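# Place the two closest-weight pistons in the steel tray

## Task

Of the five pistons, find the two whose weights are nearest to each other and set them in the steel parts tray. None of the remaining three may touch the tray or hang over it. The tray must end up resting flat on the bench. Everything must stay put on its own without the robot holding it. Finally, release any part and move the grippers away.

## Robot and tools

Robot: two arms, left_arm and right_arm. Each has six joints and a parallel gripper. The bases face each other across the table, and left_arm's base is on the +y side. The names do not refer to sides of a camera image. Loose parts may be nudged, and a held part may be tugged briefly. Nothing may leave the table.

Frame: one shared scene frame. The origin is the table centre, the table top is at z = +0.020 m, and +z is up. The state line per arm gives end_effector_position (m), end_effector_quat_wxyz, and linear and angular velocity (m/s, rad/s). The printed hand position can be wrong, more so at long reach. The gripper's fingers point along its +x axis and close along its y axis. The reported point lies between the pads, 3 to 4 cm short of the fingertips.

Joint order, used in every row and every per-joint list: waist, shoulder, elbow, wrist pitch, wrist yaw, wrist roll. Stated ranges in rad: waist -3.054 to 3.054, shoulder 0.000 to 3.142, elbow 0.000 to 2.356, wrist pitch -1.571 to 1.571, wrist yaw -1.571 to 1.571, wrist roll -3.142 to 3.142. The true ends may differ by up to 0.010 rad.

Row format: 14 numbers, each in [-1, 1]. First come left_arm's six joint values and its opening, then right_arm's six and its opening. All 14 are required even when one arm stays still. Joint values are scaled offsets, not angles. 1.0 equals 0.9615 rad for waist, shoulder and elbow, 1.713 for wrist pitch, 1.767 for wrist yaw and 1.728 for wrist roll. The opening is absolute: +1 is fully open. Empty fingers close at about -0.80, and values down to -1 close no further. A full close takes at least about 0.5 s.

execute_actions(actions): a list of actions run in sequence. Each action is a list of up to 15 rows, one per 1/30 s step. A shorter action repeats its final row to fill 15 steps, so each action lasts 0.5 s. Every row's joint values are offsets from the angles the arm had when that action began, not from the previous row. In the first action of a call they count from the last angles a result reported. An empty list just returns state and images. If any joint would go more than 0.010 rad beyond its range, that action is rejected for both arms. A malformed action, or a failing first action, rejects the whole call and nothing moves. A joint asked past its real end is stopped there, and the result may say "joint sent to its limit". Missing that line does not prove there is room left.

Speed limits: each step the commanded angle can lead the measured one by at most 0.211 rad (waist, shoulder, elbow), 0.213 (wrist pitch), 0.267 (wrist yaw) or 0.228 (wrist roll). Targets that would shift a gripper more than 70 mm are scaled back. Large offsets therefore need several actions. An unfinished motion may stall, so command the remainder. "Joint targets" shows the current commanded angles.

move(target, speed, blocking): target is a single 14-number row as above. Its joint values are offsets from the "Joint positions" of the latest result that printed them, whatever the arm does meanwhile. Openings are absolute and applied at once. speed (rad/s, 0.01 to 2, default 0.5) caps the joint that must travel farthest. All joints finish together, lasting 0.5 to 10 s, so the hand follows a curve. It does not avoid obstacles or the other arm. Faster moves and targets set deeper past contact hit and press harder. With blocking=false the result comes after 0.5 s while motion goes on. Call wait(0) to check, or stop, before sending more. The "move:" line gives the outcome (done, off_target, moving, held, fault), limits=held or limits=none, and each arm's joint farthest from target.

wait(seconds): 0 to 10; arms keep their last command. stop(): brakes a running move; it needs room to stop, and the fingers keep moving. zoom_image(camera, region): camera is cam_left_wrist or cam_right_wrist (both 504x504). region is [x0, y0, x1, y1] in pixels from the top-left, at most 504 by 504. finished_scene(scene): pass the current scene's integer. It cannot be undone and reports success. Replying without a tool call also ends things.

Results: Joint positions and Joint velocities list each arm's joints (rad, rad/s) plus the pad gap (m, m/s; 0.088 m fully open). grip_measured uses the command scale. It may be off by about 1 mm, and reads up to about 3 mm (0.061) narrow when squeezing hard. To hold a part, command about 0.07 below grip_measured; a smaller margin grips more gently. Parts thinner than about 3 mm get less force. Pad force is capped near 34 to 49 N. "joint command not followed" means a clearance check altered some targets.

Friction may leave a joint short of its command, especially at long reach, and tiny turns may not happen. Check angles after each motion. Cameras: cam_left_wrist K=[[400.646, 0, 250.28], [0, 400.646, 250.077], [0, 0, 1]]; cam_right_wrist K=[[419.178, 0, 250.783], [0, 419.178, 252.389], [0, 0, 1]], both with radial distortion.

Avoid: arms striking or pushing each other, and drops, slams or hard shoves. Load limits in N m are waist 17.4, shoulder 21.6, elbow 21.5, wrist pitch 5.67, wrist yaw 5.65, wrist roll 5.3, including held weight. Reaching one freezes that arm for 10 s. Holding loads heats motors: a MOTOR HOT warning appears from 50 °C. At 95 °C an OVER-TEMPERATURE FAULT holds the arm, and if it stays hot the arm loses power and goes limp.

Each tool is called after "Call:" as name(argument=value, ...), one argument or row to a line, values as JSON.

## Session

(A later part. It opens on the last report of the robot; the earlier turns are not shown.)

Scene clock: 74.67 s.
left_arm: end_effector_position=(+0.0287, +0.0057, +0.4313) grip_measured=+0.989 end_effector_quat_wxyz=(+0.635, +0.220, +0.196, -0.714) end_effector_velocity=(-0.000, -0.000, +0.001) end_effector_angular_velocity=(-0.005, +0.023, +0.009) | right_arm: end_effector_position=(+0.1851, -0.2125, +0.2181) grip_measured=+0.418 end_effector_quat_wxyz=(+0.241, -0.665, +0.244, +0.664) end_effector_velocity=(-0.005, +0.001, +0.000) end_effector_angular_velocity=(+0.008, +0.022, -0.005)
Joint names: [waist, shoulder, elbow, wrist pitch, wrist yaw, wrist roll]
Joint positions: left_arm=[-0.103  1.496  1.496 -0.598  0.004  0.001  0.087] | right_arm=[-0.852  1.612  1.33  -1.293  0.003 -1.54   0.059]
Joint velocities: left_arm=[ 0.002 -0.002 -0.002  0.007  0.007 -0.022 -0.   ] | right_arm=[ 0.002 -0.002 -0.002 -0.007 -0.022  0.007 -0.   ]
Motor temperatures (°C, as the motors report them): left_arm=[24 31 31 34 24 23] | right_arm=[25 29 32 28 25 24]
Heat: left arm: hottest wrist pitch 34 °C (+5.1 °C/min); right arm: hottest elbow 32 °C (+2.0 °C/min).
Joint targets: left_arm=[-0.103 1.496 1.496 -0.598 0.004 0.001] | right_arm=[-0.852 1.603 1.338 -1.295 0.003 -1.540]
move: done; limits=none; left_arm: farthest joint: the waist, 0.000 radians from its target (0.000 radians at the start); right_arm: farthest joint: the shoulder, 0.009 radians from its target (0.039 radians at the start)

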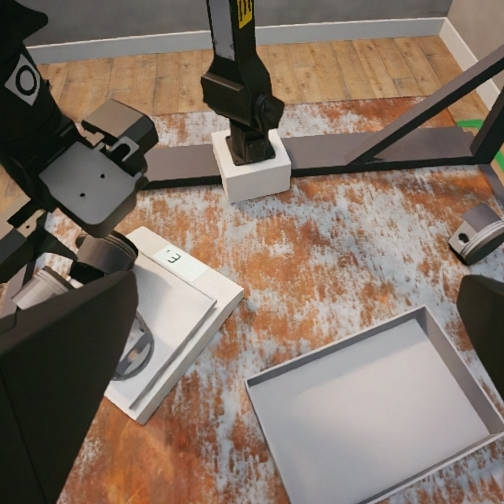

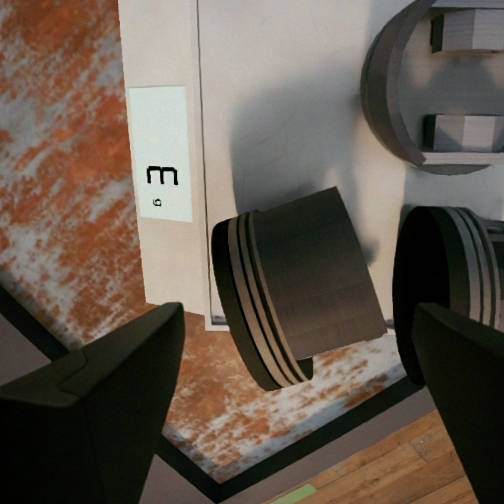

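Call:
move(
  target=[0, 0, 0, 0, 0, 0, 1, 0.193, 0.2995, 0.2455, 0.038, -0.004, 0.1117, 1],
  speed=0.6,
)

Scene clock: 77.37 s.
left_arm: end_effector_position=(+0.0287, +0.0057, +0.4313) grip_measured=+0.989 end_effector_quat_wxyz=(+0.635, +0.220, +0.196, -0.714) end_effector_velocity=(+0.000, +0.001, +0.003) end_effector_angular_velocity=(-0.012, +0.003, +0.008) | right_arm: end_effector_position=(+0.1767, -0.1189, +0.1947) grip_measured=+1.000 end_effector_quat_wxyz=(+0.251, -0.664, +0.240, +0.662) end_effector_velocity=(-0.002, -0.004, -0.002) end_effector_angular_velocity=(-0.020, +0.019, -0.010)
Joint names: [waist, shoulder, elbow, wrist pitch, wrist yaw, wrist roll]
Joint positions: left_arm=[-0.103  1.496  1.496 -0.598  0.004  0.001  0.087] | right_arm=[-0.67   1.883  1.558 -1.229 -0.    -1.35   0.088]
Joint velocities: left_arm=[-0.002 -0.007 -0.002  0.007 -0.007 -0.007 -0.   ] | right_arm=[-0.002  0.007  0.002 -0.022 -0.007  0.007  0.   ]
Motor temperatures (°C, as the motors report them): left_arm=[24 31 31 34 24 23] | right_arm=[25 29 32 28 25 24]
Heat: left arm: hottest wrist pitch 34 °C (+5.0 °C/min); right arm: hottest elbow 32 °C (+2.0 °C/min).
Joint targets: left_arm=[-0.103 1.496 1.496 -0.598 0.004 0.001] | right_arm=[-0.666 1.900 1.566 -1.227 -0.004 -1.346]
move: off_target (right_arm); limits=none; left_arm: farthest joint: the waist, 0.000 radians from its target (0.000 radians at the start); right_arm: farthest joint: the shoulder, 0.017 radians from its target (0.288 radians at the start)

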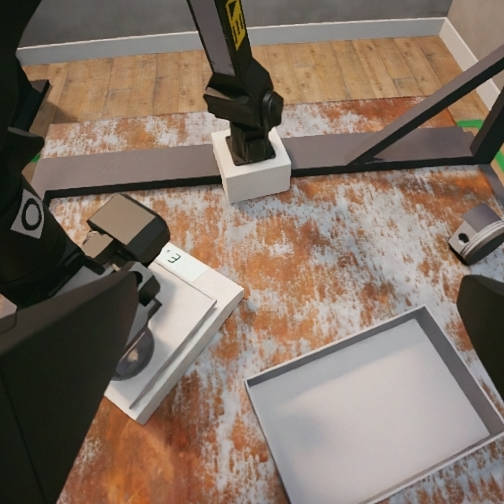

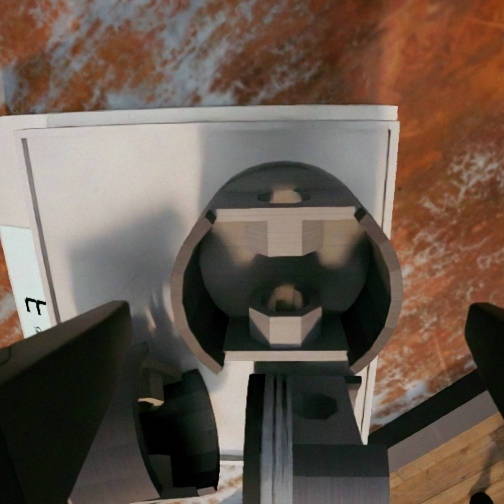

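Call:
move(
  target=[0, 0, 0, 0, 0, 0, 1, 0, 0.0655, -0.186, 0.125, 0, 0.088, 1],
  speed=0.3,
)

Call:
execute_actions(
  actions=[
    [[0,0,0,0,0,0,1,0,0,0,0,0,0,0.9],[0,0,0,0,0,0,1,0,0,0,0,0,0,0.85],[0,0,0,0,0,0,1,0,0,0,0,0,0,0.8],[0,0,0,0,0,0,1,0,0,0,0,0,0,0.76],[0,0,0,0,0,0,1,0,0,0,0,0,0,0.73],[0,0,0,0,0,0,1,0,0,0,0,0,0,0.70],[0,0,0,0,0,0,1,0,0,0,0,0,0,0.68],[0,0,0,0,0,0,1,0,0,0,0,0,0,0.66],[0,0,0,0,0,0,1,0,0,0,0,0,0,0.64],[0,0,0,0,0,0,1,0,0,0,0,0,0,0.62],[0,0,0,0,0,0,1,0,0,0,0,0,0,0.60],[0,0,0,0,0,0,1,0,0,0,0,0,0,0.58],[0,0,0,0,0,0,1,0,0,0,0,0,0,0.56],[0,0,0,0,0,0,1,0,0,0,0,0,0,0.54],[0,0,0,0,0,0,1,0,0,0,0,0,0,0.54]],
  ],
)

Scene clock: 79.50 s.
left_arm: end_effector_position=(+0.0287, +0.0057, +0.4313) grip_measured=+0.989 end_effector_quat_wxyz=(+0.635, +0.220, +0.196, -0.714) end_effector_velocity=(+0.000, +0.002, -0.001) end_effector_angular_velocity=(+0.008, +0.001, +0.008) | right_arm: end_effector_position=(+0.1768, -0.1184, +0.1372) grip_measured=+1.000 end_effector_quat_wxyz=(+0.299, -0.643, +0.290, +0.643) end_effector_velocity=(+0.002, -0.003, +0.000) end_effector_angular_velocity=(-0.003, +0.010, -0.005)
Joint names: [waist, shoulder, elbow, wrist pitch, wrist yaw, wrist roll]
Joint positions: left_arm=[-0.103  1.496  1.496 -0.598  0.004  0.001  0.087] | right_arm=[-0.67   1.931  1.39  -1.017 -0.    -1.2    0.088]
Joint velocities: left_arm=[-0.002 -0.002 -0.002 -0.007 -0.007 -0.007  0.   ] | right_arm=[-0.012 -0.002 -0.002 -0.007 -0.007 -0.007  0.   ]
Motor temperatures (°C, as the motors report them): left_arm=[24 31 31 34 24 23] | right_arm=[25 29 32 28 25 24]
Heat: left arm: hottest wrist pitch 34 °C (+4.0 °C/min); right arm: hottest elbow 32 °C (+2.0 °C/min).
Joint targets: left_arm=[-0.103 1.496 1.496 -0.598 0.004 0.001] | right_arm=[-0.670 1.946 1.379 -1.015 -0.000 -1.198]
move: off_target (right_arm); limits=none; left_arm: farthest joint: the waist, 0.000 radians from its target (0.000 radians at the start); right_arm: farthest joint: the shoulder, 0.015 radians from its target (0.062 radians at the start)

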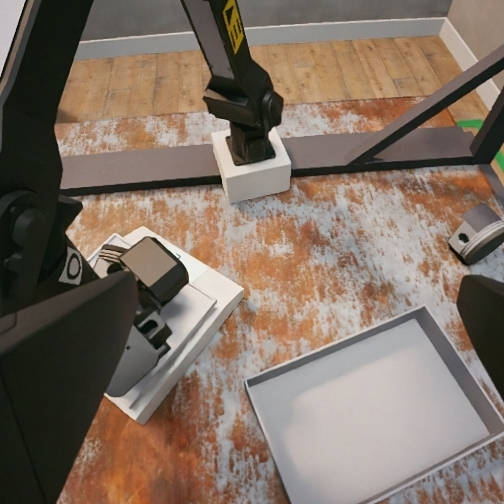

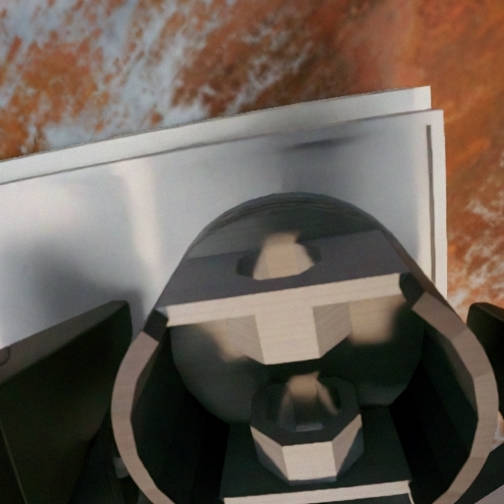

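Scene clock: 80.00 s.
left_arm: end_effector_position=(+0.0287, +0.0057, +0.4313) grip_measured=+0.989 end_effector_quat_wxyz=(+0.635, +0.220, +0.196, -0.714) end_effector_velocity=(+0.000, +0.002, +0.001) end_effector_angular_velocity=(+0.001, -0.010, -0.001) | right_arm: end_effector_position=(+0.1765, -0.1188, +0.1372) grip_measured=+0.631 end_effector_quat_wxyz=(+0.298, -0.643, +0.291, +0.643) end_effector_velocity=(-0.003, -0.005, +0.000) end_effector_angular_velocity=(-0.016, +0.017, +0.005)
Joint names: [waist, shoulder, elbow, wrist pitch, wrist yaw, wrist roll]
Joint positions: left_arm=[-0.103  1.496  1.496 -0.598  0.004  0.001  0.087] | right_arm=[-0.67   1.931  1.39  -1.019 -0.001 -1.2    0.07 ]
Joint velocities: left_arm=[-0.002 -0.007 -0.002 -0.007 -0.007  0.007 -0.   ] | right_arm=[-0.002 -0.002 -0.002 -0.022 -0.007 -0.007 -0.   ]
Motor temperatures (°C, as the motors report them): left_arm=[24 31 31 34 24 23] | right_arm=[25 29 32 28 25 24]
Heat: left arm: hottest wrist pitch 34 °C (+4.0 °C/min); right arm: hottest elbow 32 °C (+2.0 °C/min).
Joint targets: left_arm=[-0.103 1.496 1.496 -0.598 0.004 0.001] | right_arm=[-0.670 1.931 1.390 -1.017 -0.001 -1.200]

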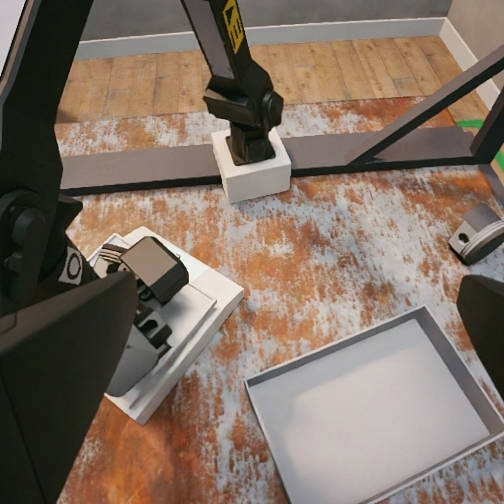

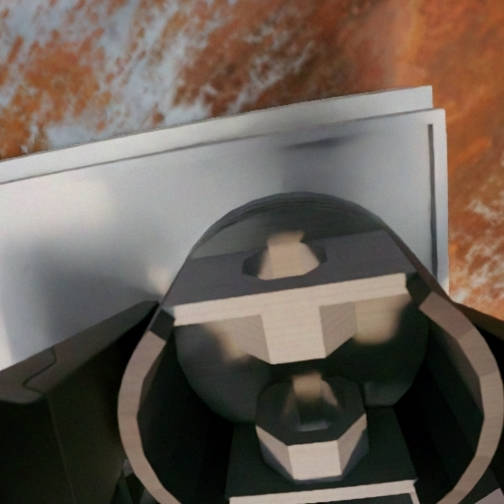

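Call:
move(
  target=[0, 0, 0, 0, 0, 0, 1, 0, -0.028, 0.077, -0.045, 0, 0, 0.54],
  speed=0.3,
)

Call:
move(
  target=[0, 0, 0, 0, 0, 0, 1, 0.74, -0.47, -0.553, 0.044, 0, 0, 0.54],
  speed=0.8,
)

Scene clock: 81.47 s.
left_arm: end_effector_position=(+0.0287, +0.0057, +0.4313) grip_measured=+0.989 end_effector_quat_wxyz=(+0.635, +0.220, +0.196, -0.714) end_effector_velocity=(+0.000, +0.002, -0.001) end_effector_angular_velocity=(+0.008, +0.001, +0.008) | right_arm: end_effector_position=(+0.1773, -0.1174, +0.1548) grip_measured=+0.631 end_effector_quat_wxyz=(+0.296, -0.643, +0.292, +0.643) end_effector_velocity=(-0.001, -0.001, +0.001) end_effector_angular_velocity=(+0.001, +0.008, +0.020)
Joint names: [waist, shoulder, elbow, wrist pitch, wrist yaw, wrist roll]
Joint positions: left_arm=[-0.103  1.496  1.496 -0.598  0.004  0.001  0.087] | right_arm=[-0.67   1.923  1.451 -1.094 -0.001 -1.2    0.07 ]
Joint velocities: left_arm=[-0.002 -0.002 -0.002 -0.007 -0.007 -0.007  0.   ] | right_arm=[-0.002 -0.002  0.002 -0.007 -0.007 -0.022 -0.   ]
Motor temperatures (°C, as the motors report them): left_arm=[24 31 31 34 24 23] | right_arm=[25 29 32 28 25 24]
Heat: left arm: hottest wrist pitch 34 °C (+4.0 °C/min); right arm: hottest elbow 32 °C (+2.0 °C/min).
Joint targets: left_arm=[-0.103 1.496 1.496 -0.598 0.004 0.001] | right_arm=[-0.670 1.904 1.464 -1.096 -0.001 -1.200]
move: off_target (right_arm); limits=none; left_arm: farthest joint: the waist, 0.000 radians from its target (0.000 radians at the start); right_arm: farthest joint: the shoulder, 0.019 radians from its target (0.026 radians at the start)

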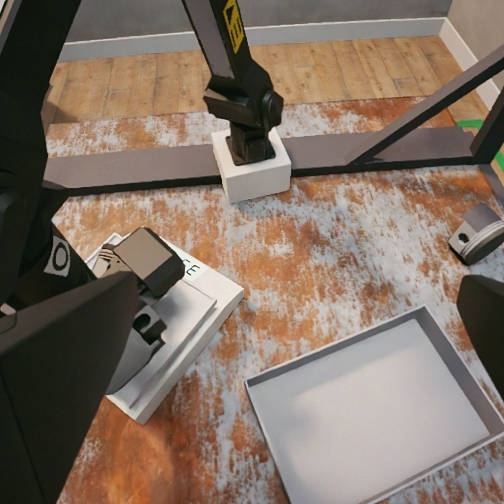

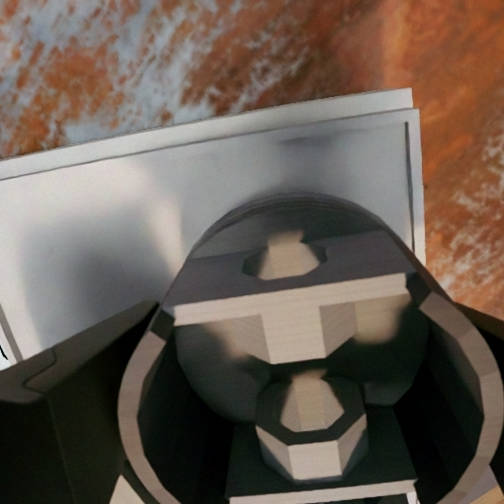

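Scene clock: 83.07 s.
left_arm: end_effector_position=(+0.0287, +0.0057, +0.4313) grip_measured=+0.989 end_effector_quat_wxyz=(+0.635, +0.220, +0.196, -0.714) end_effector_velocity=(+0.003, +0.003, -0.004) end_effector_angular_velocity=(+0.024, +0.015, +0.036) | right_arm: end_effector_position=(-0.0416, -0.2041, +0.1487) grip_measured=+0.631 end_effector_quat_wxyz=(+0.050, -0.706, +0.056, +0.704) end_effector_velocity=(+0.001, -0.003, -0.001) end_effector_angular_velocity=(-0.010, -0.010, -0.005)
Joint names: [waist, shoulder, elbow, wrist pitch, wrist yaw, wrist roll]
Joint positions: left_arm=[-0.103  1.496  1.496 -0.598  0.004  0.001  0.087] | right_arm=[ 0.038  1.485  0.925 -1.02  -0.    -1.2    0.07 ]
Joint velocities: left_arm=[-0.002 -0.002 -0.002 -0.022 -0.022 -0.037  0.   ] | right_arm=[ 0.002 -0.002 -0.007 -0.007  0.007  0.007 -0.   ]
Motor temperatures (°C, as the motors report them): left_arm=[24 31 31 34 24 23] | right_arm=[25 30 32 28 25 24]
Heat: left arm: hottest wrist pitch 34 °C (+4.0 °C/min); right arm: hottest elbow 32 °C (+2.0 °C/min).
Joint targets: left_arm=[-0.103 1.496 1.496 -0.598 0.004 0.001] | right_arm=[0.042 1.471 0.919 -1.018 -0.001 -1.200]
move: off_target (right_arm); limits=none; left_arm: farthest joint: the waist, 0.000 radians from its target (0.000 radians at the start); right_arm: farthest joint: the shoulder, 0.014 radians from its target (0.452 radians at the start)

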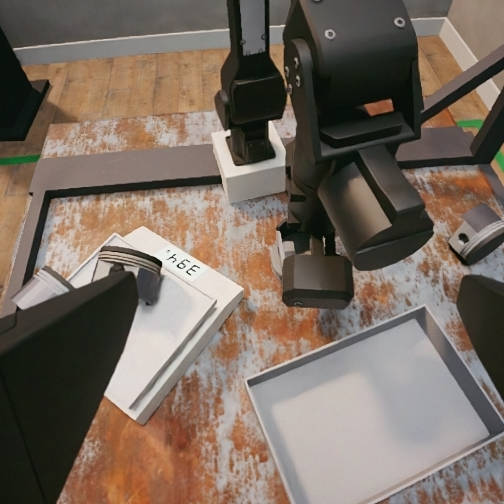

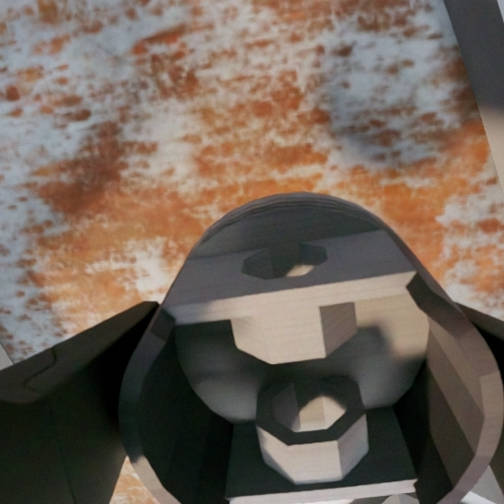

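Call:
zoom_image(
  camera="cam_left_wrist",
  region=[0, 210, 250, 340],
)

Region (0, 210, 250, 340) of cam_left_wrist's 504x504 image, scaled by 2.016, with more detail than that image has; it fills the top 262 rows of this view, and the rest is white.

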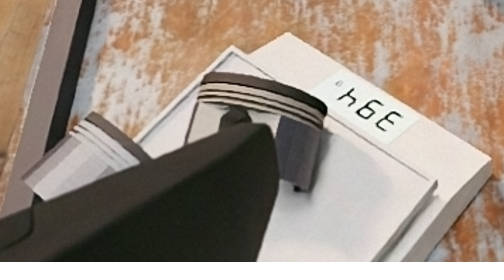

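Call:
move(
  target=[0, 0, 0, 0, 0, 0, 1, 0, 0.089, -0.292, 0.2143, 0, 0, 0.54],
  speed=0.3,
)

Scene clock: 85.67 s.
left_arm: end_effector_position=(+0.0287, +0.0057, +0.4313) grip_measured=+0.989 end_effector_quat_wxyz=(+0.635, +0.220, +0.196, -0.714) end_effector_velocity=(+0.003, +0.003, -0.004) end_effector_angular_velocity=(+0.022, -0.001, +0.013) | right_arm: end_effector_position=(-0.0375, -0.2227, +0.0717) grip_measured=+0.631 end_effector_quat_wxyz=(+0.054, -0.705, +0.052, +0.706) end_effector_velocity=(-0.003, -0.000, -0.001) end_effector_angular_velocity=(-0.002, +0.022, +0.020)
Joint names: [waist, shoulder, elbow, wrist pitch, wrist yaw, wrist roll]
Joint positions: left_arm=[-0.103  1.496  1.496 -0.598  0.004  0.001  0.087] | right_arm=[ 0.038  1.563  0.65  -0.654 -0.    -1.2    0.07 ]
Joint velocities: left_arm=[ 0.002 -0.002 -0.002 -0.022 -0.007 -0.007  0.   ] | right_arm=[-0.002  0.002 -0.002  0.007 -0.022 -0.022 -0.   ]
Motor temperatures (°C, as the motors report them): left_arm=[24 31 31 34 24 23] | right_arm=[25 29 32 28 25 24]
Heat: left arm: hottest wrist pitch 34 °C (+4.0 °C/min); right arm: hottest elbow 32 °C (+2.0 °C/min).
Joint targets: left_arm=[-0.103 1.496 1.496 -0.598 0.004 0.001] | right_arm=[0.038 1.571 0.644 -0.652 -0.000 -1.200]
move: done; limits=none; left_arm: farthest joint: the waist, 0.000 radians from its target (0.000 radians at the start); right_arm: farthest joint: the shoulder, 0.008 radians from its target (0.086 radians at the start)

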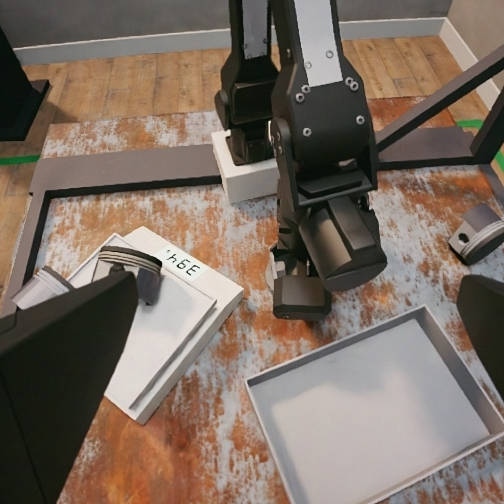

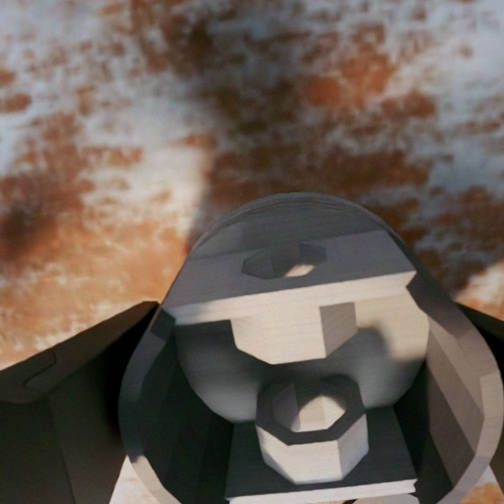

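Call:
execute_actions(
  actions=[
    [[0,0,0,0,0,0,1,0,0.008,0,0,0,0,0.54],[0,0,0,0,0,0,1,0,0.011,0,0,0,0,0.54],[0,0,0,0,0,0,1,0,0.014,0,0,0,0,0.54],[0,0,0,0,0,0,1,0,0.017,0,0,0,0,0.54],[0,0,0,0,0,0,1,0,0.02,0,0,0,0,0.54],[0,0,0,0,0,0,1,0,0.022,0,0,0,0,0.54],[0,0,0,0,0,0,1,0,0.022,0,0,0,0,0.54],[0,0,0,0,0,0,1,0,0.022,0,0,0,0,0.54],[0,0,0,0,0,0,1,0,0.022,0,0,0,0,0.54],[0,0,0,0,0,0,1,0,0.022,0,0,0,0,0.6],[0,0,0,0,0,0,1,0,0.022,0,0,0,0,0.65],[0,0,0,0,0,0,1,0,0.022,0,0,0,0,0.7],[0,0,0,0,0,0,1,0,0.022,0,0,0,0,0.76],[0,0,0,0,0,0,1,0,0.022,0,0,0,0,0.85],[0,0,0,0,0,0,1,0,0.022,0,0,0,0,1]],
  ],
)

Scene clock: 86.77 s.
left_arm: end_effector_position=(+0.0287, +0.0057, +0.4313) grip_measured=+0.989 end_effector_quat_wxyz=(+0.635, +0.220, +0.196, -0.714) end_effector_velocity=(+0.003, +0.002, -0.006) end_effector_angular_velocity=(+0.027, +0.003, +0.028) | right_arm: end_effector_position=(-0.0373, -0.2233, +0.0701) grip_measured=+0.766 end_effector_quat_wxyz=(+0.052, -0.705, +0.054, +0.705) end_effector_velocity=(-0.001, -0.003, -0.007) end_effector_angular_velocity=(-0.031, +0.016, -0.000)
Joint names: [waist, shoulder, elbow, wrist pitch, wrist yaw, wrist roll]
Joint positions: left_arm=[-0.103  1.496  1.496 -0.598  0.004  0.001  0.087] | right_arm=[ 0.038  1.571  0.65  -0.653 -0.    -1.2    0.077]
Joint velocities: left_arm=[-0.002  0.002 -0.002 -0.022 -0.022 -0.022 -0.   ] | right_arm=[-0.007  0.032 -0.002  0.007 -0.022 -0.007  0.11 ]
Motor temperatures (°C, as the motors report them): left_arm=[24 31 31 34 24 23] | right_arm=[25 29 32 28 25 24]
Heat: left arm: hottest wrist pitch 34 °C (+3.0 °C/min); right arm: hottest elbow 32 °C (+2.0 °C/min).
Joint targets: left_arm=[-0.103 1.496 1.496 -0.598 0.004 0.001] | right_arm=[0.038 1.584 0.650 -0.654 -0.000 -1.200]

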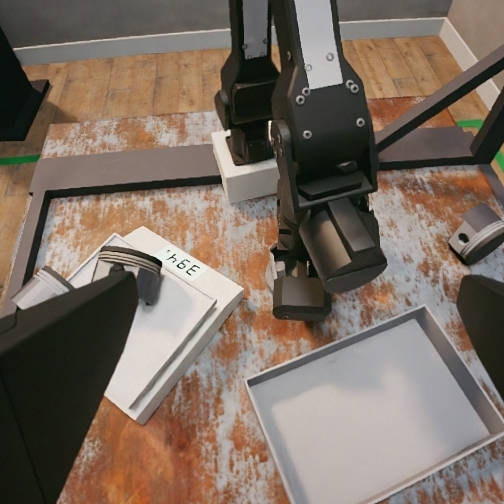

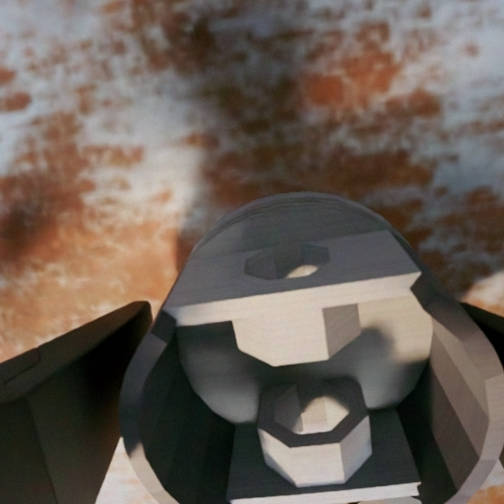

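Call:
move(
  target=[0, 0, 0, 0, 0, 0, 1, 0, -0.153, 0.146, -0.155, 0, 0, 1],
  speed=0.6,
)

Call:
move(
  target=[0, 0, 0, 0, 0, 0, 1, 0.849, 0.522, 0.813, -0.167, 0, 0.143, 1],
  speed=1.0,
)

Scene clock: 88.97 s.
left_arm: end_effector_position=(+0.0287, +0.0057, +0.4313) grip_measured=+0.989 end_effector_quat_wxyz=(+0.635, +0.220, +0.196, -0.714) end_effector_velocity=(+0.002, -0.001, -0.001) end_effector_angular_velocity=(-0.003, -0.006, +0.020) | right_arm: end_effector_position=(-0.0375, -0.2225, +0.1259) grip_measured=+1.000 end_effector_quat_wxyz=(+0.055, -0.704, +0.052, +0.706) end_effector_velocity=(-0.002, -0.006, -0.000) end_effector_angular_velocity=(-0.026, +0.017, +0.005)
Joint names: [waist, shoulder, elbow, wrist pitch, wrist yaw, wrist roll]
Joint positions: left_arm=[-0.103  1.496  1.496 -0.598  0.004  0.001  0.087] | right_arm=[ 0.038  1.433  0.783 -0.916 -0.    -1.2    0.088]
Joint velocities: left_arm=[-0.002  0.002 -0.002  0.007 -0.022 -0.007 -0.   ] | right_arm=[-0.002 -0.002 -0.002 -0.022 -0.022 -0.007  0.   ]
Motor temperatures (°C, as the motors report them): left_arm=[24 31 31 34 24 23] | right_arm=[25 29 32 28 25 24]
Heat: left arm: hottest wrist pitch 34 °C (+3.0 °C/min); right arm: hottest elbow 32 °C (+2.0 °C/min).
Joint targets: left_arm=[-0.103 1.496 1.496 -0.598 0.004 0.001] | right_arm=[0.038 1.424 0.790 -0.919 -0.000 -1.200]
move: done; limits=none; left_arm: farthest joint: the waist, 0.000 radians from its target (0.000 radians at the start); right_arm: farthest joint: the shoulder, 0.009 radians from its target (0.149 radians at the start)

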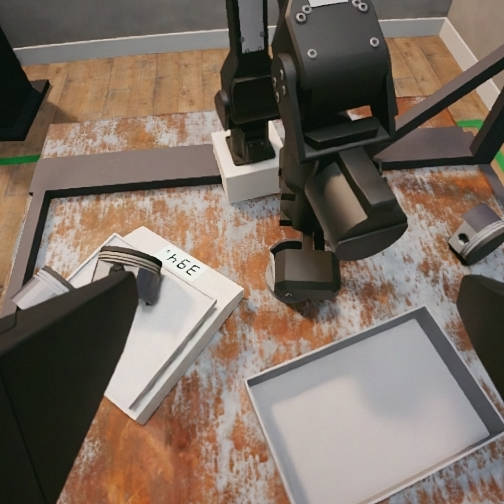

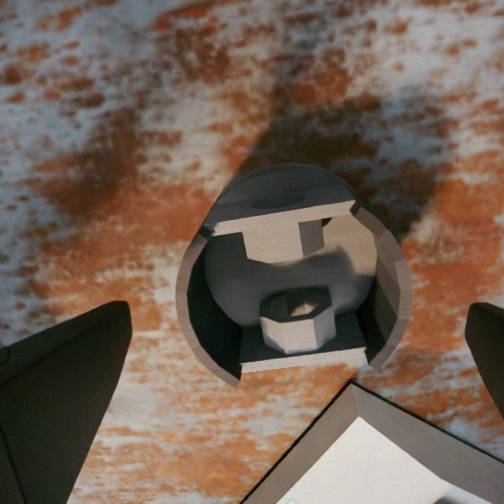

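Scene clock: 90.53 s.
left_arm: end_effector_position=(+0.0287, +0.0057, +0.4313) grip_measured=+0.989 end_effector_quat_wxyz=(+0.635, +0.220, +0.196, -0.714) end_effector_velocity=(-0.002, +0.004, -0.004) end_effector_angular_velocity=(+0.023, +0.008, -0.004) | right_arm: end_effector_position=(-0.3013, -0.2476, +0.1828) grip_measured=+1.000 end_effector_quat_wxyz=(+0.145, +0.689, +0.149, -0.694) end_effector_velocity=(+0.001, -0.003, +0.000) end_effector_angular_velocity=(-0.023, +0.005, +0.005)
Joint names: [waist, shoulder, elbow, wrist pitch, wrist yaw, wrist roll]
Joint positions: left_arm=[-0.103  1.496  1.496 -0.598  0.004  0.001  0.087] | right_arm=[ 0.85   1.918  1.557 -1.2   -0.    -0.957  0.088]
Joint velocities: left_arm=[-0.002 -0.002 -0.002 -0.022  0.007 -0.007 -0.   ] | right_arm=[-0.002 -0.002 -0.002 -0.007 -0.022 -0.007  0.   ]
Motor temperatures (°C, as the motors report them): left_arm=[24 32 31 34 24 23] | right_arm=[25 29 32 28 25 24]
Heat: left arm: hottest wrist pitch 34 °C (+3.0 °C/min); right arm: hottest elbow 32 °C (+2.0 °C/min).
Joint targets: left_arm=[-0.103 1.496 1.496 -0.598 0.004 0.001] | right_arm=[0.855 1.934 1.565 -1.202 -0.000 -0.954]
move: off_target (right_arm); limits=none; left_arm: farthest joint: the waist, 0.000 radians from its target (0.000 radians at the start); right_arm: farthest joint: the shoulder, 0.017 radians from its target (0.502 radians at the start)

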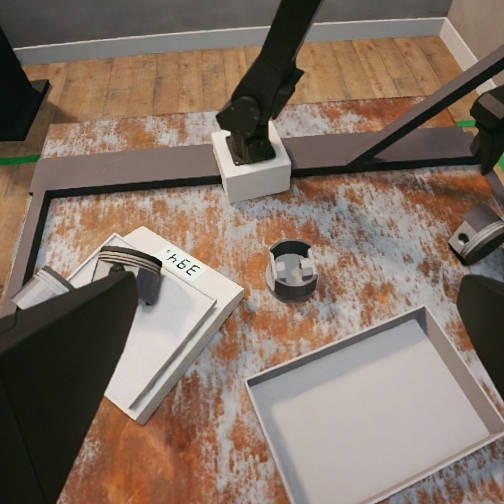

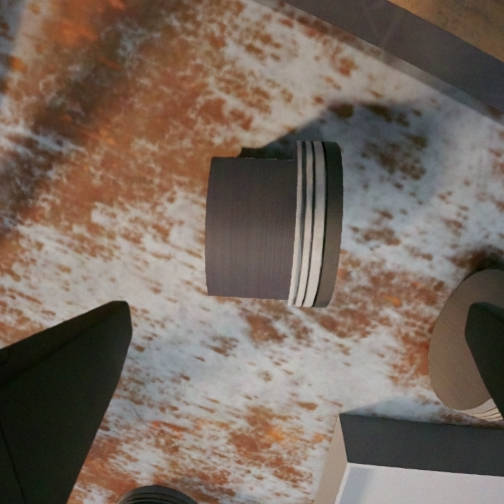

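Call:
move(
  target=[0, 0, 0, 0, 0, 0, 1, 0.011, 0.0777, -0.213, 0.1436, 0, 0.013, 0.7],
  speed=0.3,
)

Scene clock: 92.90 s.
left_arm: end_effector_position=(+0.0287, +0.0057, +0.4313) grip_measured=+0.989 end_effector_quat_wxyz=(+0.635, +0.220, +0.196, -0.714) end_effector_velocity=(+0.000, +0.003, -0.004) end_effector_angular_velocity=(+0.022, -0.001, +0.008) | right_arm: end_effector_position=(-0.2995, -0.2516, +0.1149) grip_measured=+0.702 end_effector_quat_wxyz=(+0.143, +0.693, +0.142, -0.692) end_effector_velocity=(+0.002, +0.003, -0.001) end_effector_angular_velocity=(+0.008, -0.002, -0.015)
Joint names: [waist, shoulder, elbow, wrist pitch, wrist yaw, wrist roll]
Joint positions: left_arm=[-0.103  1.496  1.496 -0.598  0.004  0.001  0.087] | right_arm=[ 0.857  1.977  1.361 -0.956 -0.    -0.937  0.073]
Joint velocities: left_arm=[-0.002 -0.002 -0.002 -0.022 -0.007 -0.007 -0.   ] | right_arm=[-0.007 -0.002 -0.007  0.007  0.007  0.007  0.   ]
Motor temperatures (°C, as the motors report them): left_arm=[24 32 31 35 24 23] | right_arm=[25 29 32 28 25 24]
Heat: left arm: hottest wrist pitch 35 °C (+4.1 °C/min); right arm: hottest elbow 32 °C (+1.0 °C/min).
Joint targets: left_arm=[-0.103 1.496 1.496 -0.598 0.004 0.001] | right_arm=[0.861 1.992 1.352 -0.954 -0.000 -0.934]
move: off_target (right_arm); limits=none; left_arm: farthest joint: the waist, 0.000 radians from its target (0.000 radians at the start); right_arm: farthest joint: the shoulder, 0.016 radians from its target (0.075 radians at the start)

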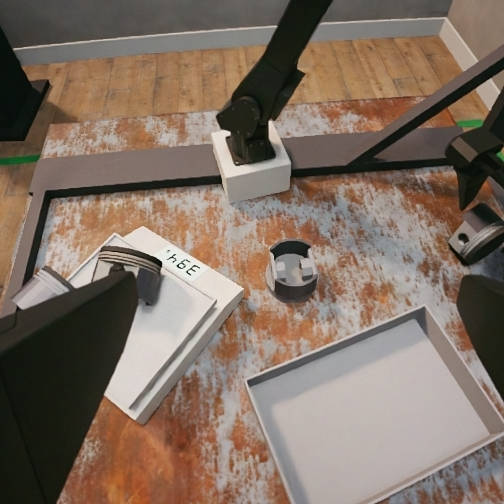

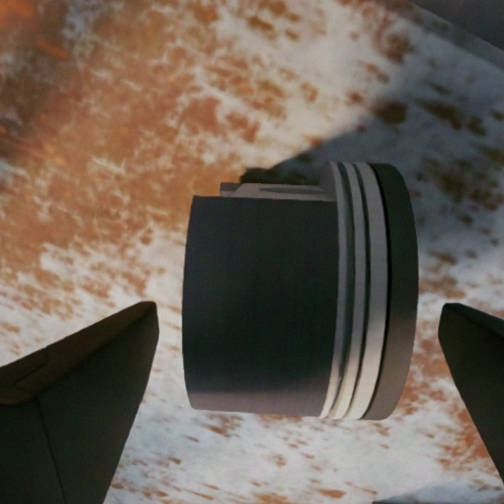

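Good. Close.

Call:
execute_actions(
  actions=[
    [[0,0,0,0,0,0,1,0,0,0,0,0,0,0.6],[0,0,0,0,0,0,1,0,0,0,0,0,0,0.5],[0,0,0,0,0,0,1,0,0,0,0,0,0,0.42],[0,0,0,0,0,0,1,0,0,0,0,0,0,0.36],[0,0,0,0,0,0,1,0,0,0,0,0,0,0.31],[0,0,0,0,0,0,1,0,0,0,0,0,0,0.27],[0,0,0,0,0,0,1,0,0,0,0,0,0,0.24],[0,0,0,0,0,0,1,0,0,0,0,0,0,0.22],[0,0,0,0,0,0,1,0,0,0,0,0,0,0.2],[0,0,0,0,0,0,1,0,0,0,0,0,0,0.18],[0,0,0,0,0,0,1,0,0,0,0,0,0,0.16],[0,0,0,0,0,0,1,0,0,0,0,0,0,0.13],[0,0,0,0,0,0,1,0,0,0,0,0,0,0.1],[0,0,0,0,0,0,1,0,0,0,0,0,0,0.07],[0,0,0,0,0,0,1,0,0,0,0,0,0,0.05]],
  ],
)

Scene clock: 93.93 s.
left_arm: end_effector_position=(+0.0287, +0.0057, +0.4313) grip_measured=+0.989 end_effector_quat_wxyz=(+0.635, +0.220, +0.196, -0.714) end_effector_velocity=(+0.000, +0.002, -0.001) end_effector_angular_velocity=(+0.008, +0.001, +0.008) | right_arm: end_effector_position=(-0.2995, -0.2516, +0.1149) grip_measured=+0.160 end_effector_quat_wxyz=(+0.143, +0.693, +0.142, -0.692) end_effector_velocity=(-0.002, +0.001, +0.001) end_effector_angular_velocity=(-0.000, +0.014, +0.005)
Joint names: [waist, shoulder, elbow, wrist pitch, wrist yaw, wrist roll]
Joint positions: left_arm=[-0.103  1.496  1.496 -0.598  0.004  0.001  0.087] | right_arm=[ 0.857  1.977  1.361 -0.957 -0.    -0.937  0.047]
Joint velocities: left_arm=[-0.002 -0.002 -0.002 -0.007 -0.007 -0.007 -0.   ] | right_arm=[-0.002 -0.002  0.002  0.007 -0.007 -0.007 -0.   ]
Motor temperatures (°C, as the motors report them): left_arm=[24 32 31 35 24 23] | right_arm=[25 29 32 28 25 24]
Heat: left arm: hottest wrist pitch 35 °C (+4.1 °C/min); right arm: hottest elbow 32 °C (+1.0 °C/min).
Joint targets: left_arm=[-0.103 1.496 1.496 -0.598 0.004 0.001] | right_arm=[0.857 1.977 1.361 -0.956 -0.000 -0.937]

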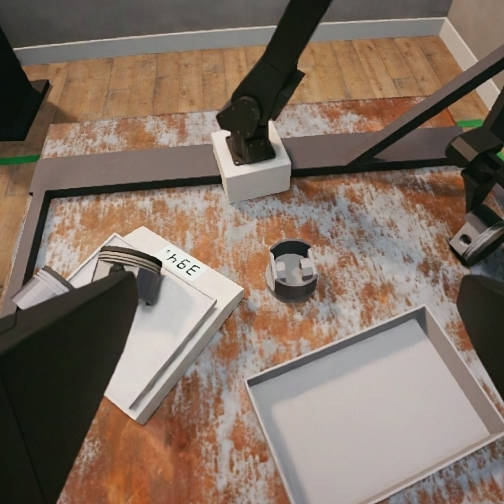

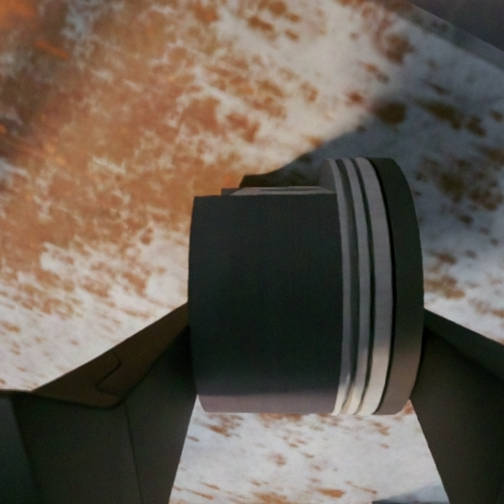

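Call:
move(
  target=[0, 0, 0, 0, 0, 0, 1, -0.603, -0.471, -0.19, -0.153, 0, -0.087, 0.05],
  speed=0.7,
)

Scene clock: 96.23 s.
left_arm: end_effector_position=(+0.0287, +0.0057, +0.4313) grip_measured=+0.989 end_effector_quat_wxyz=(+0.635, +0.220, +0.196, -0.714) end_effector_velocity=(+0.000, +0.002, -0.006) end_effector_angular_velocity=(+0.027, -0.001, +0.008) | right_arm: end_effector_position=(-0.1075, -0.1991, +0.1998) grip_measured=+0.160 end_effector_quat_wxyz=(+0.008, -0.707, +0.009, +0.707) end_effector_velocity=(+0.004, -0.004, -0.001) end_effector_angular_velocity=(-0.021, -0.019, -0.010)
Joint names: [waist, shoulder, elbow, wrist pitch, wrist yaw, wrist roll]
Joint positions: left_arm=[-0.103  1.496  1.496 -0.598  0.004  0.001  0.087] | right_arm=[ 0.281  1.54   1.184 -1.217 -0.001 -1.084  0.047]
Joint velocities: left_arm=[-0.002  0.002 -0.002 -0.022 -0.007 -0.007 -0.   ] | right_arm=[-0.002  0.002 -0.002 -0.022  0.007  0.007 -0.   ]
Motor temperatures (°C, as the motors report them): left_arm=[24 32 31 35 24 23] | right_arm=[25 30 32 28 25 24]
Heat: left arm: hottest wrist pitch 35 °C (+4.0 °C/min); right arm: hottest elbow 32 °C (+1.0 °C/min).
Joint targets: left_arm=[-0.103 1.496 1.496 -0.598 0.004 0.001] | right_arm=[0.277 1.524 1.178 -1.219 -0.001 -1.088]
move: off_target (right_arm); limits=none; left_arm: farthest joint: the waist, 0.000 radians from its target (0.000 radians at the start); right_arm: farthest joint: the shoulder, 0.015 radians from its target (0.453 radians at the start)

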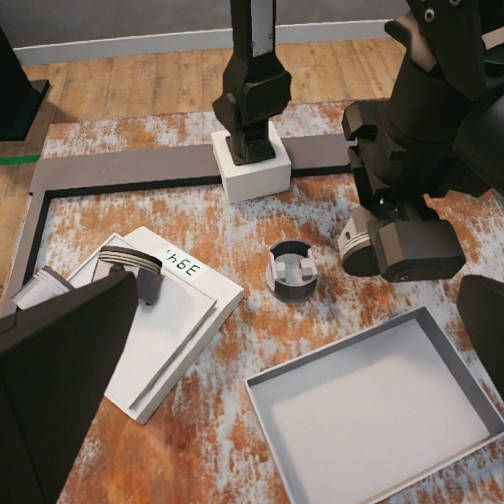

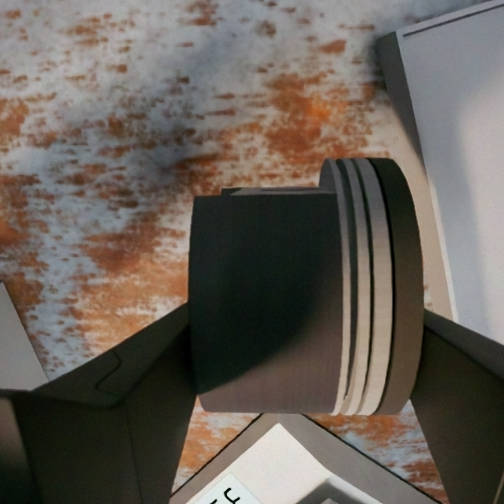

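Call:
move(
  target=[0, -0.2, -0.03, -0.09, 0, 0, 1, 0, 0, 0, 0, 0, 0, 0.05],
  speed=0.6,
)

Scene clock: 97.83 s.
left_arm: end_effector_position=(+0.0354, +0.0654, +0.4678) grip_measured=+0.989 end_effector_quat_wxyz=(+0.637, +0.212, +0.190, -0.716) end_effector_velocity=(+0.001, +0.003, +0.000) end_effector_angular_velocity=(+0.003, +0.002, +0.008) | right_arm: end_effector_position=(-0.1075, -0.1991, +0.1998) grip_measured=+0.160 end_effector_quat_wxyz=(+0.008, -0.707, +0.009, +0.707) end_effector_velocity=(+0.000, -0.006, -0.000) end_effector_angular_velocity=(-0.029, +0.010, +0.005)
Joint names: [waist, shoulder, elbow, wrist pitch, wrist yaw, wrist roll]
Joint positions: left_arm=[-0.103  1.309  1.481 -0.749  0.004  0.001  0.087] | right_arm=[ 0.281  1.54   1.184 -1.217 -0.001 -1.084  0.047]
Joint velocities: left_arm=[-0.002 -0.007 -0.002 -0.007 -0.007 -0.007 -0.   ] | right_arm=[-0.002 -0.002 -0.002 -0.022 -0.022 -0.007 -0.   ]
Motor temperatures (°C, as the motors report them): left_arm=[24 32 31 35 24 23] | right_arm=[25 30 32 27 25 24]
Heat: left arm: hottest wrist pitch 35 °C (+3.0 °C/min); right arm: hottest elbow 32 °C (+1.0 °C/min).
Joint targets: left_arm=[-0.103 1.304 1.467 -0.752 0.004 0.001] | right_arm=[0.281 1.540 1.184 -1.217 -0.001 -1.084]
move: off_target (left_arm); limits=none; left_arm: farthest joint: the elbow, 0.013 radians from its target (0.029 radians at the start); right_arm: farthest joint: the waist, 0.000 radians from its target (0.000 radians at the start)

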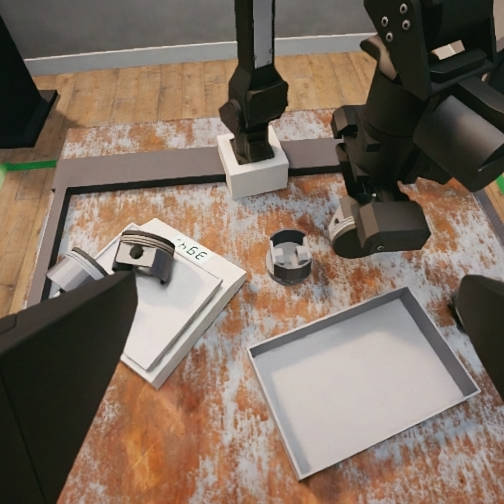

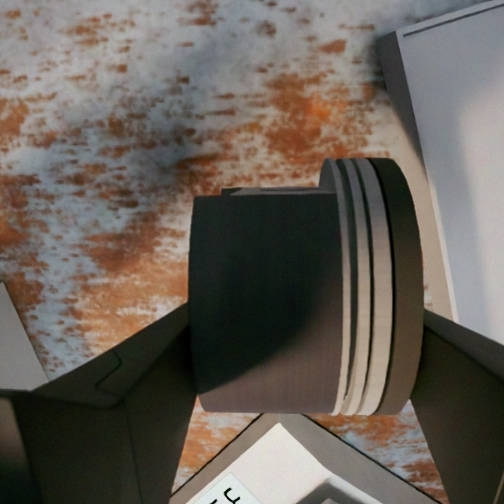

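Call:
move(
  target=[0, 0, 0, 0, 0, 0, 1, -0.958, 0.4286, 0.4858, -0.031, 0, -0.142, 0.05],
  speed=0.8,
)

Scene clock: 100.53 s.
left_arm: end_effector_position=(+0.0354, +0.0655, +0.4677) grip_measured=+0.989 end_effector_quat_wxyz=(+0.637, +0.212, +0.190, -0.716) end_effector_velocity=(+0.002, -0.002, -0.001) end_effector_angular_velocity=(-0.003, -0.006, +0.020) | right_arm: end_effector_position=(+0.1712, -0.1034, +0.1958) grip_measured=+0.160 end_effector_quat_wxyz=(+0.243, -0.664, +0.242, +0.664) end_effector_velocity=(-0.003, -0.001, -0.003) end_effector_angular_velocity=(-0.012, +0.014, +0.024)
Joint names: [waist, shoulder, elbow, wrist pitch, wrist yaw, wrist roll]
Joint positions: left_arm=[-0.103  1.309  1.481 -0.75   0.004  0.001  0.087] | right_arm=[-0.637  1.94   1.639 -1.268 -0.001 -1.327  0.047]
Joint velocities: left_arm=[-0.002  0.002 -0.002  0.007 -0.022 -0.007 -0.   ] | right_arm=[ 0.002  0.007 -0.002 -0.007 -0.007 -0.022  0.   ]
Motor temperatures (°C, as the motors report them): left_arm=[24 31 31 35 24 23] | right_arm=[25 30 32 27 25 24]
Heat: left arm: hottest wrist pitch 35 °C (+3.0 °C/min); right arm: hottest elbow 32 °C (+2.0 °C/min).
Joint targets: left_arm=[-0.103 1.309 1.481 -0.749 0.004 0.001] | right_arm=[-0.640 1.951 1.651 -1.270 -0.001 -1.330]
move: off_target (right_arm); limits=none; left_arm: farthest joint: the wrist pitch, 0.001 radians from its target (0.001 radians at the start); right_arm: farthest joint: the shoulder, 0.012 radians from its target (0.413 radians at the start)

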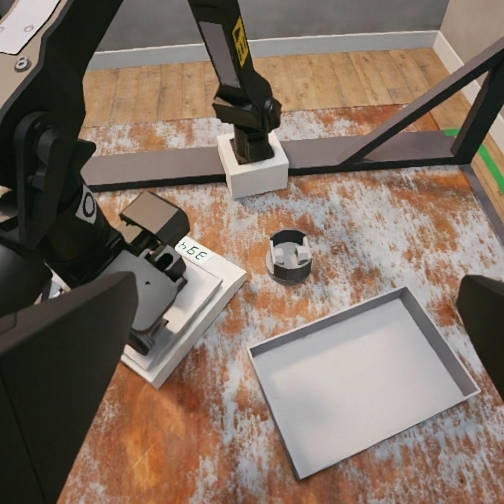

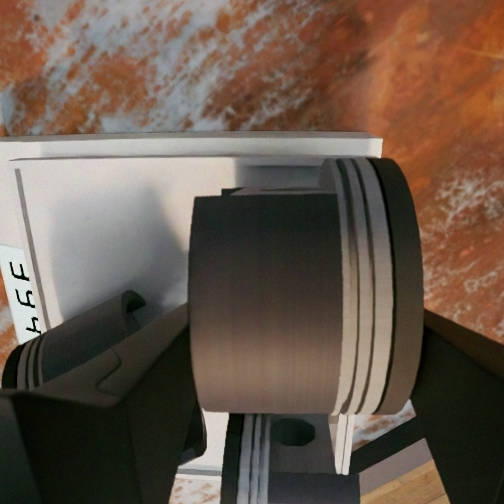

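Call:
move(
  target=[0, 0, 0, 0, 0, 0, 1, 0, 0.019, -0.0705, 0.0394, 0, 0, 0.05],
  speed=0.1,
)

Scene clock: 102.20 s.
left_arm: end_effector_position=(+0.0354, +0.0655, +0.4677) grip_measured=+0.989 end_effector_quat_wxyz=(+0.637, +0.212, +0.190, -0.716) end_effector_velocity=(+0.001, +0.003, +0.000) end_effector_angular_velocity=(+0.003, +0.002, +0.008) | right_arm: end_effector_position=(+0.1709, -0.1039, +0.1780) grip_measured=+0.160 end_effector_quat_wxyz=(+0.242, -0.664, +0.243, +0.665) end_effector_velocity=(-0.001, -0.002, +0.000) end_effector_angular_velocity=(-0.003, +0.010, +0.020)
Joint names: [waist, shoulder, elbow, wrist pitch, wrist yaw, wrist roll]
Joint positions: left_arm=[-0.103  1.309  1.481 -0.75   0.004  0.001  0.087] | right_arm=[-0.637  1.947  1.578 -1.203 -0.001 -1.327  0.047]
Joint velocities: left_arm=[-0.002 -0.007 -0.002 -0.007 -0.007 -0.007 -0.   ] | right_arm=[-0.002 -0.002 -0.002 -0.007 -0.007 -0.022 -0.001]
Motor temperatures (°C, as the motors report them): left_arm=[24 31 31 35 24 23] | right_arm=[25 30 32 27 25 24]
Heat: left arm: hottest wrist pitch 35 °C (+3.0 °C/min); right arm: hottest elbow 32 °C (+1.0 °C/min).
Joint targets: left_arm=[-0.103 1.309 1.481 -0.750 0.004 0.001] | right_arm=[-0.637 1.958 1.571 -1.200 -0.001 -1.327]
move: off_target (right_arm); limits=none; left_arm: farthest joint: the waist, 0.000 radians from its target (0.000 radians at the start); right_arm: farthest joint: the shoulder, 0.011 radians from its target (0.018 radians at the start)

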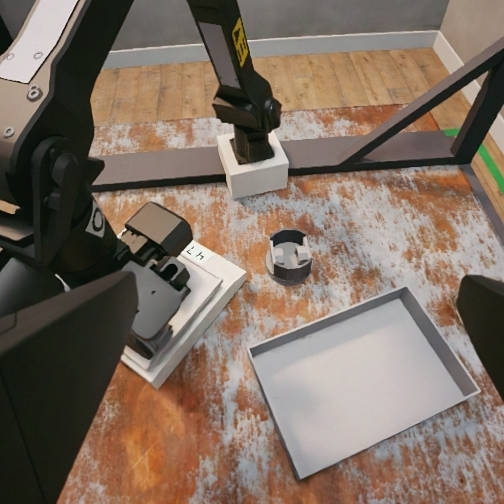

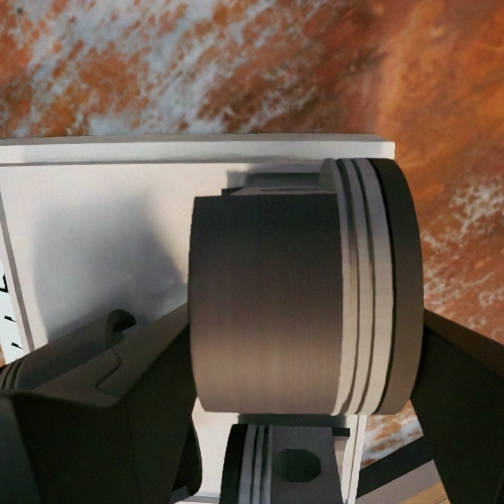

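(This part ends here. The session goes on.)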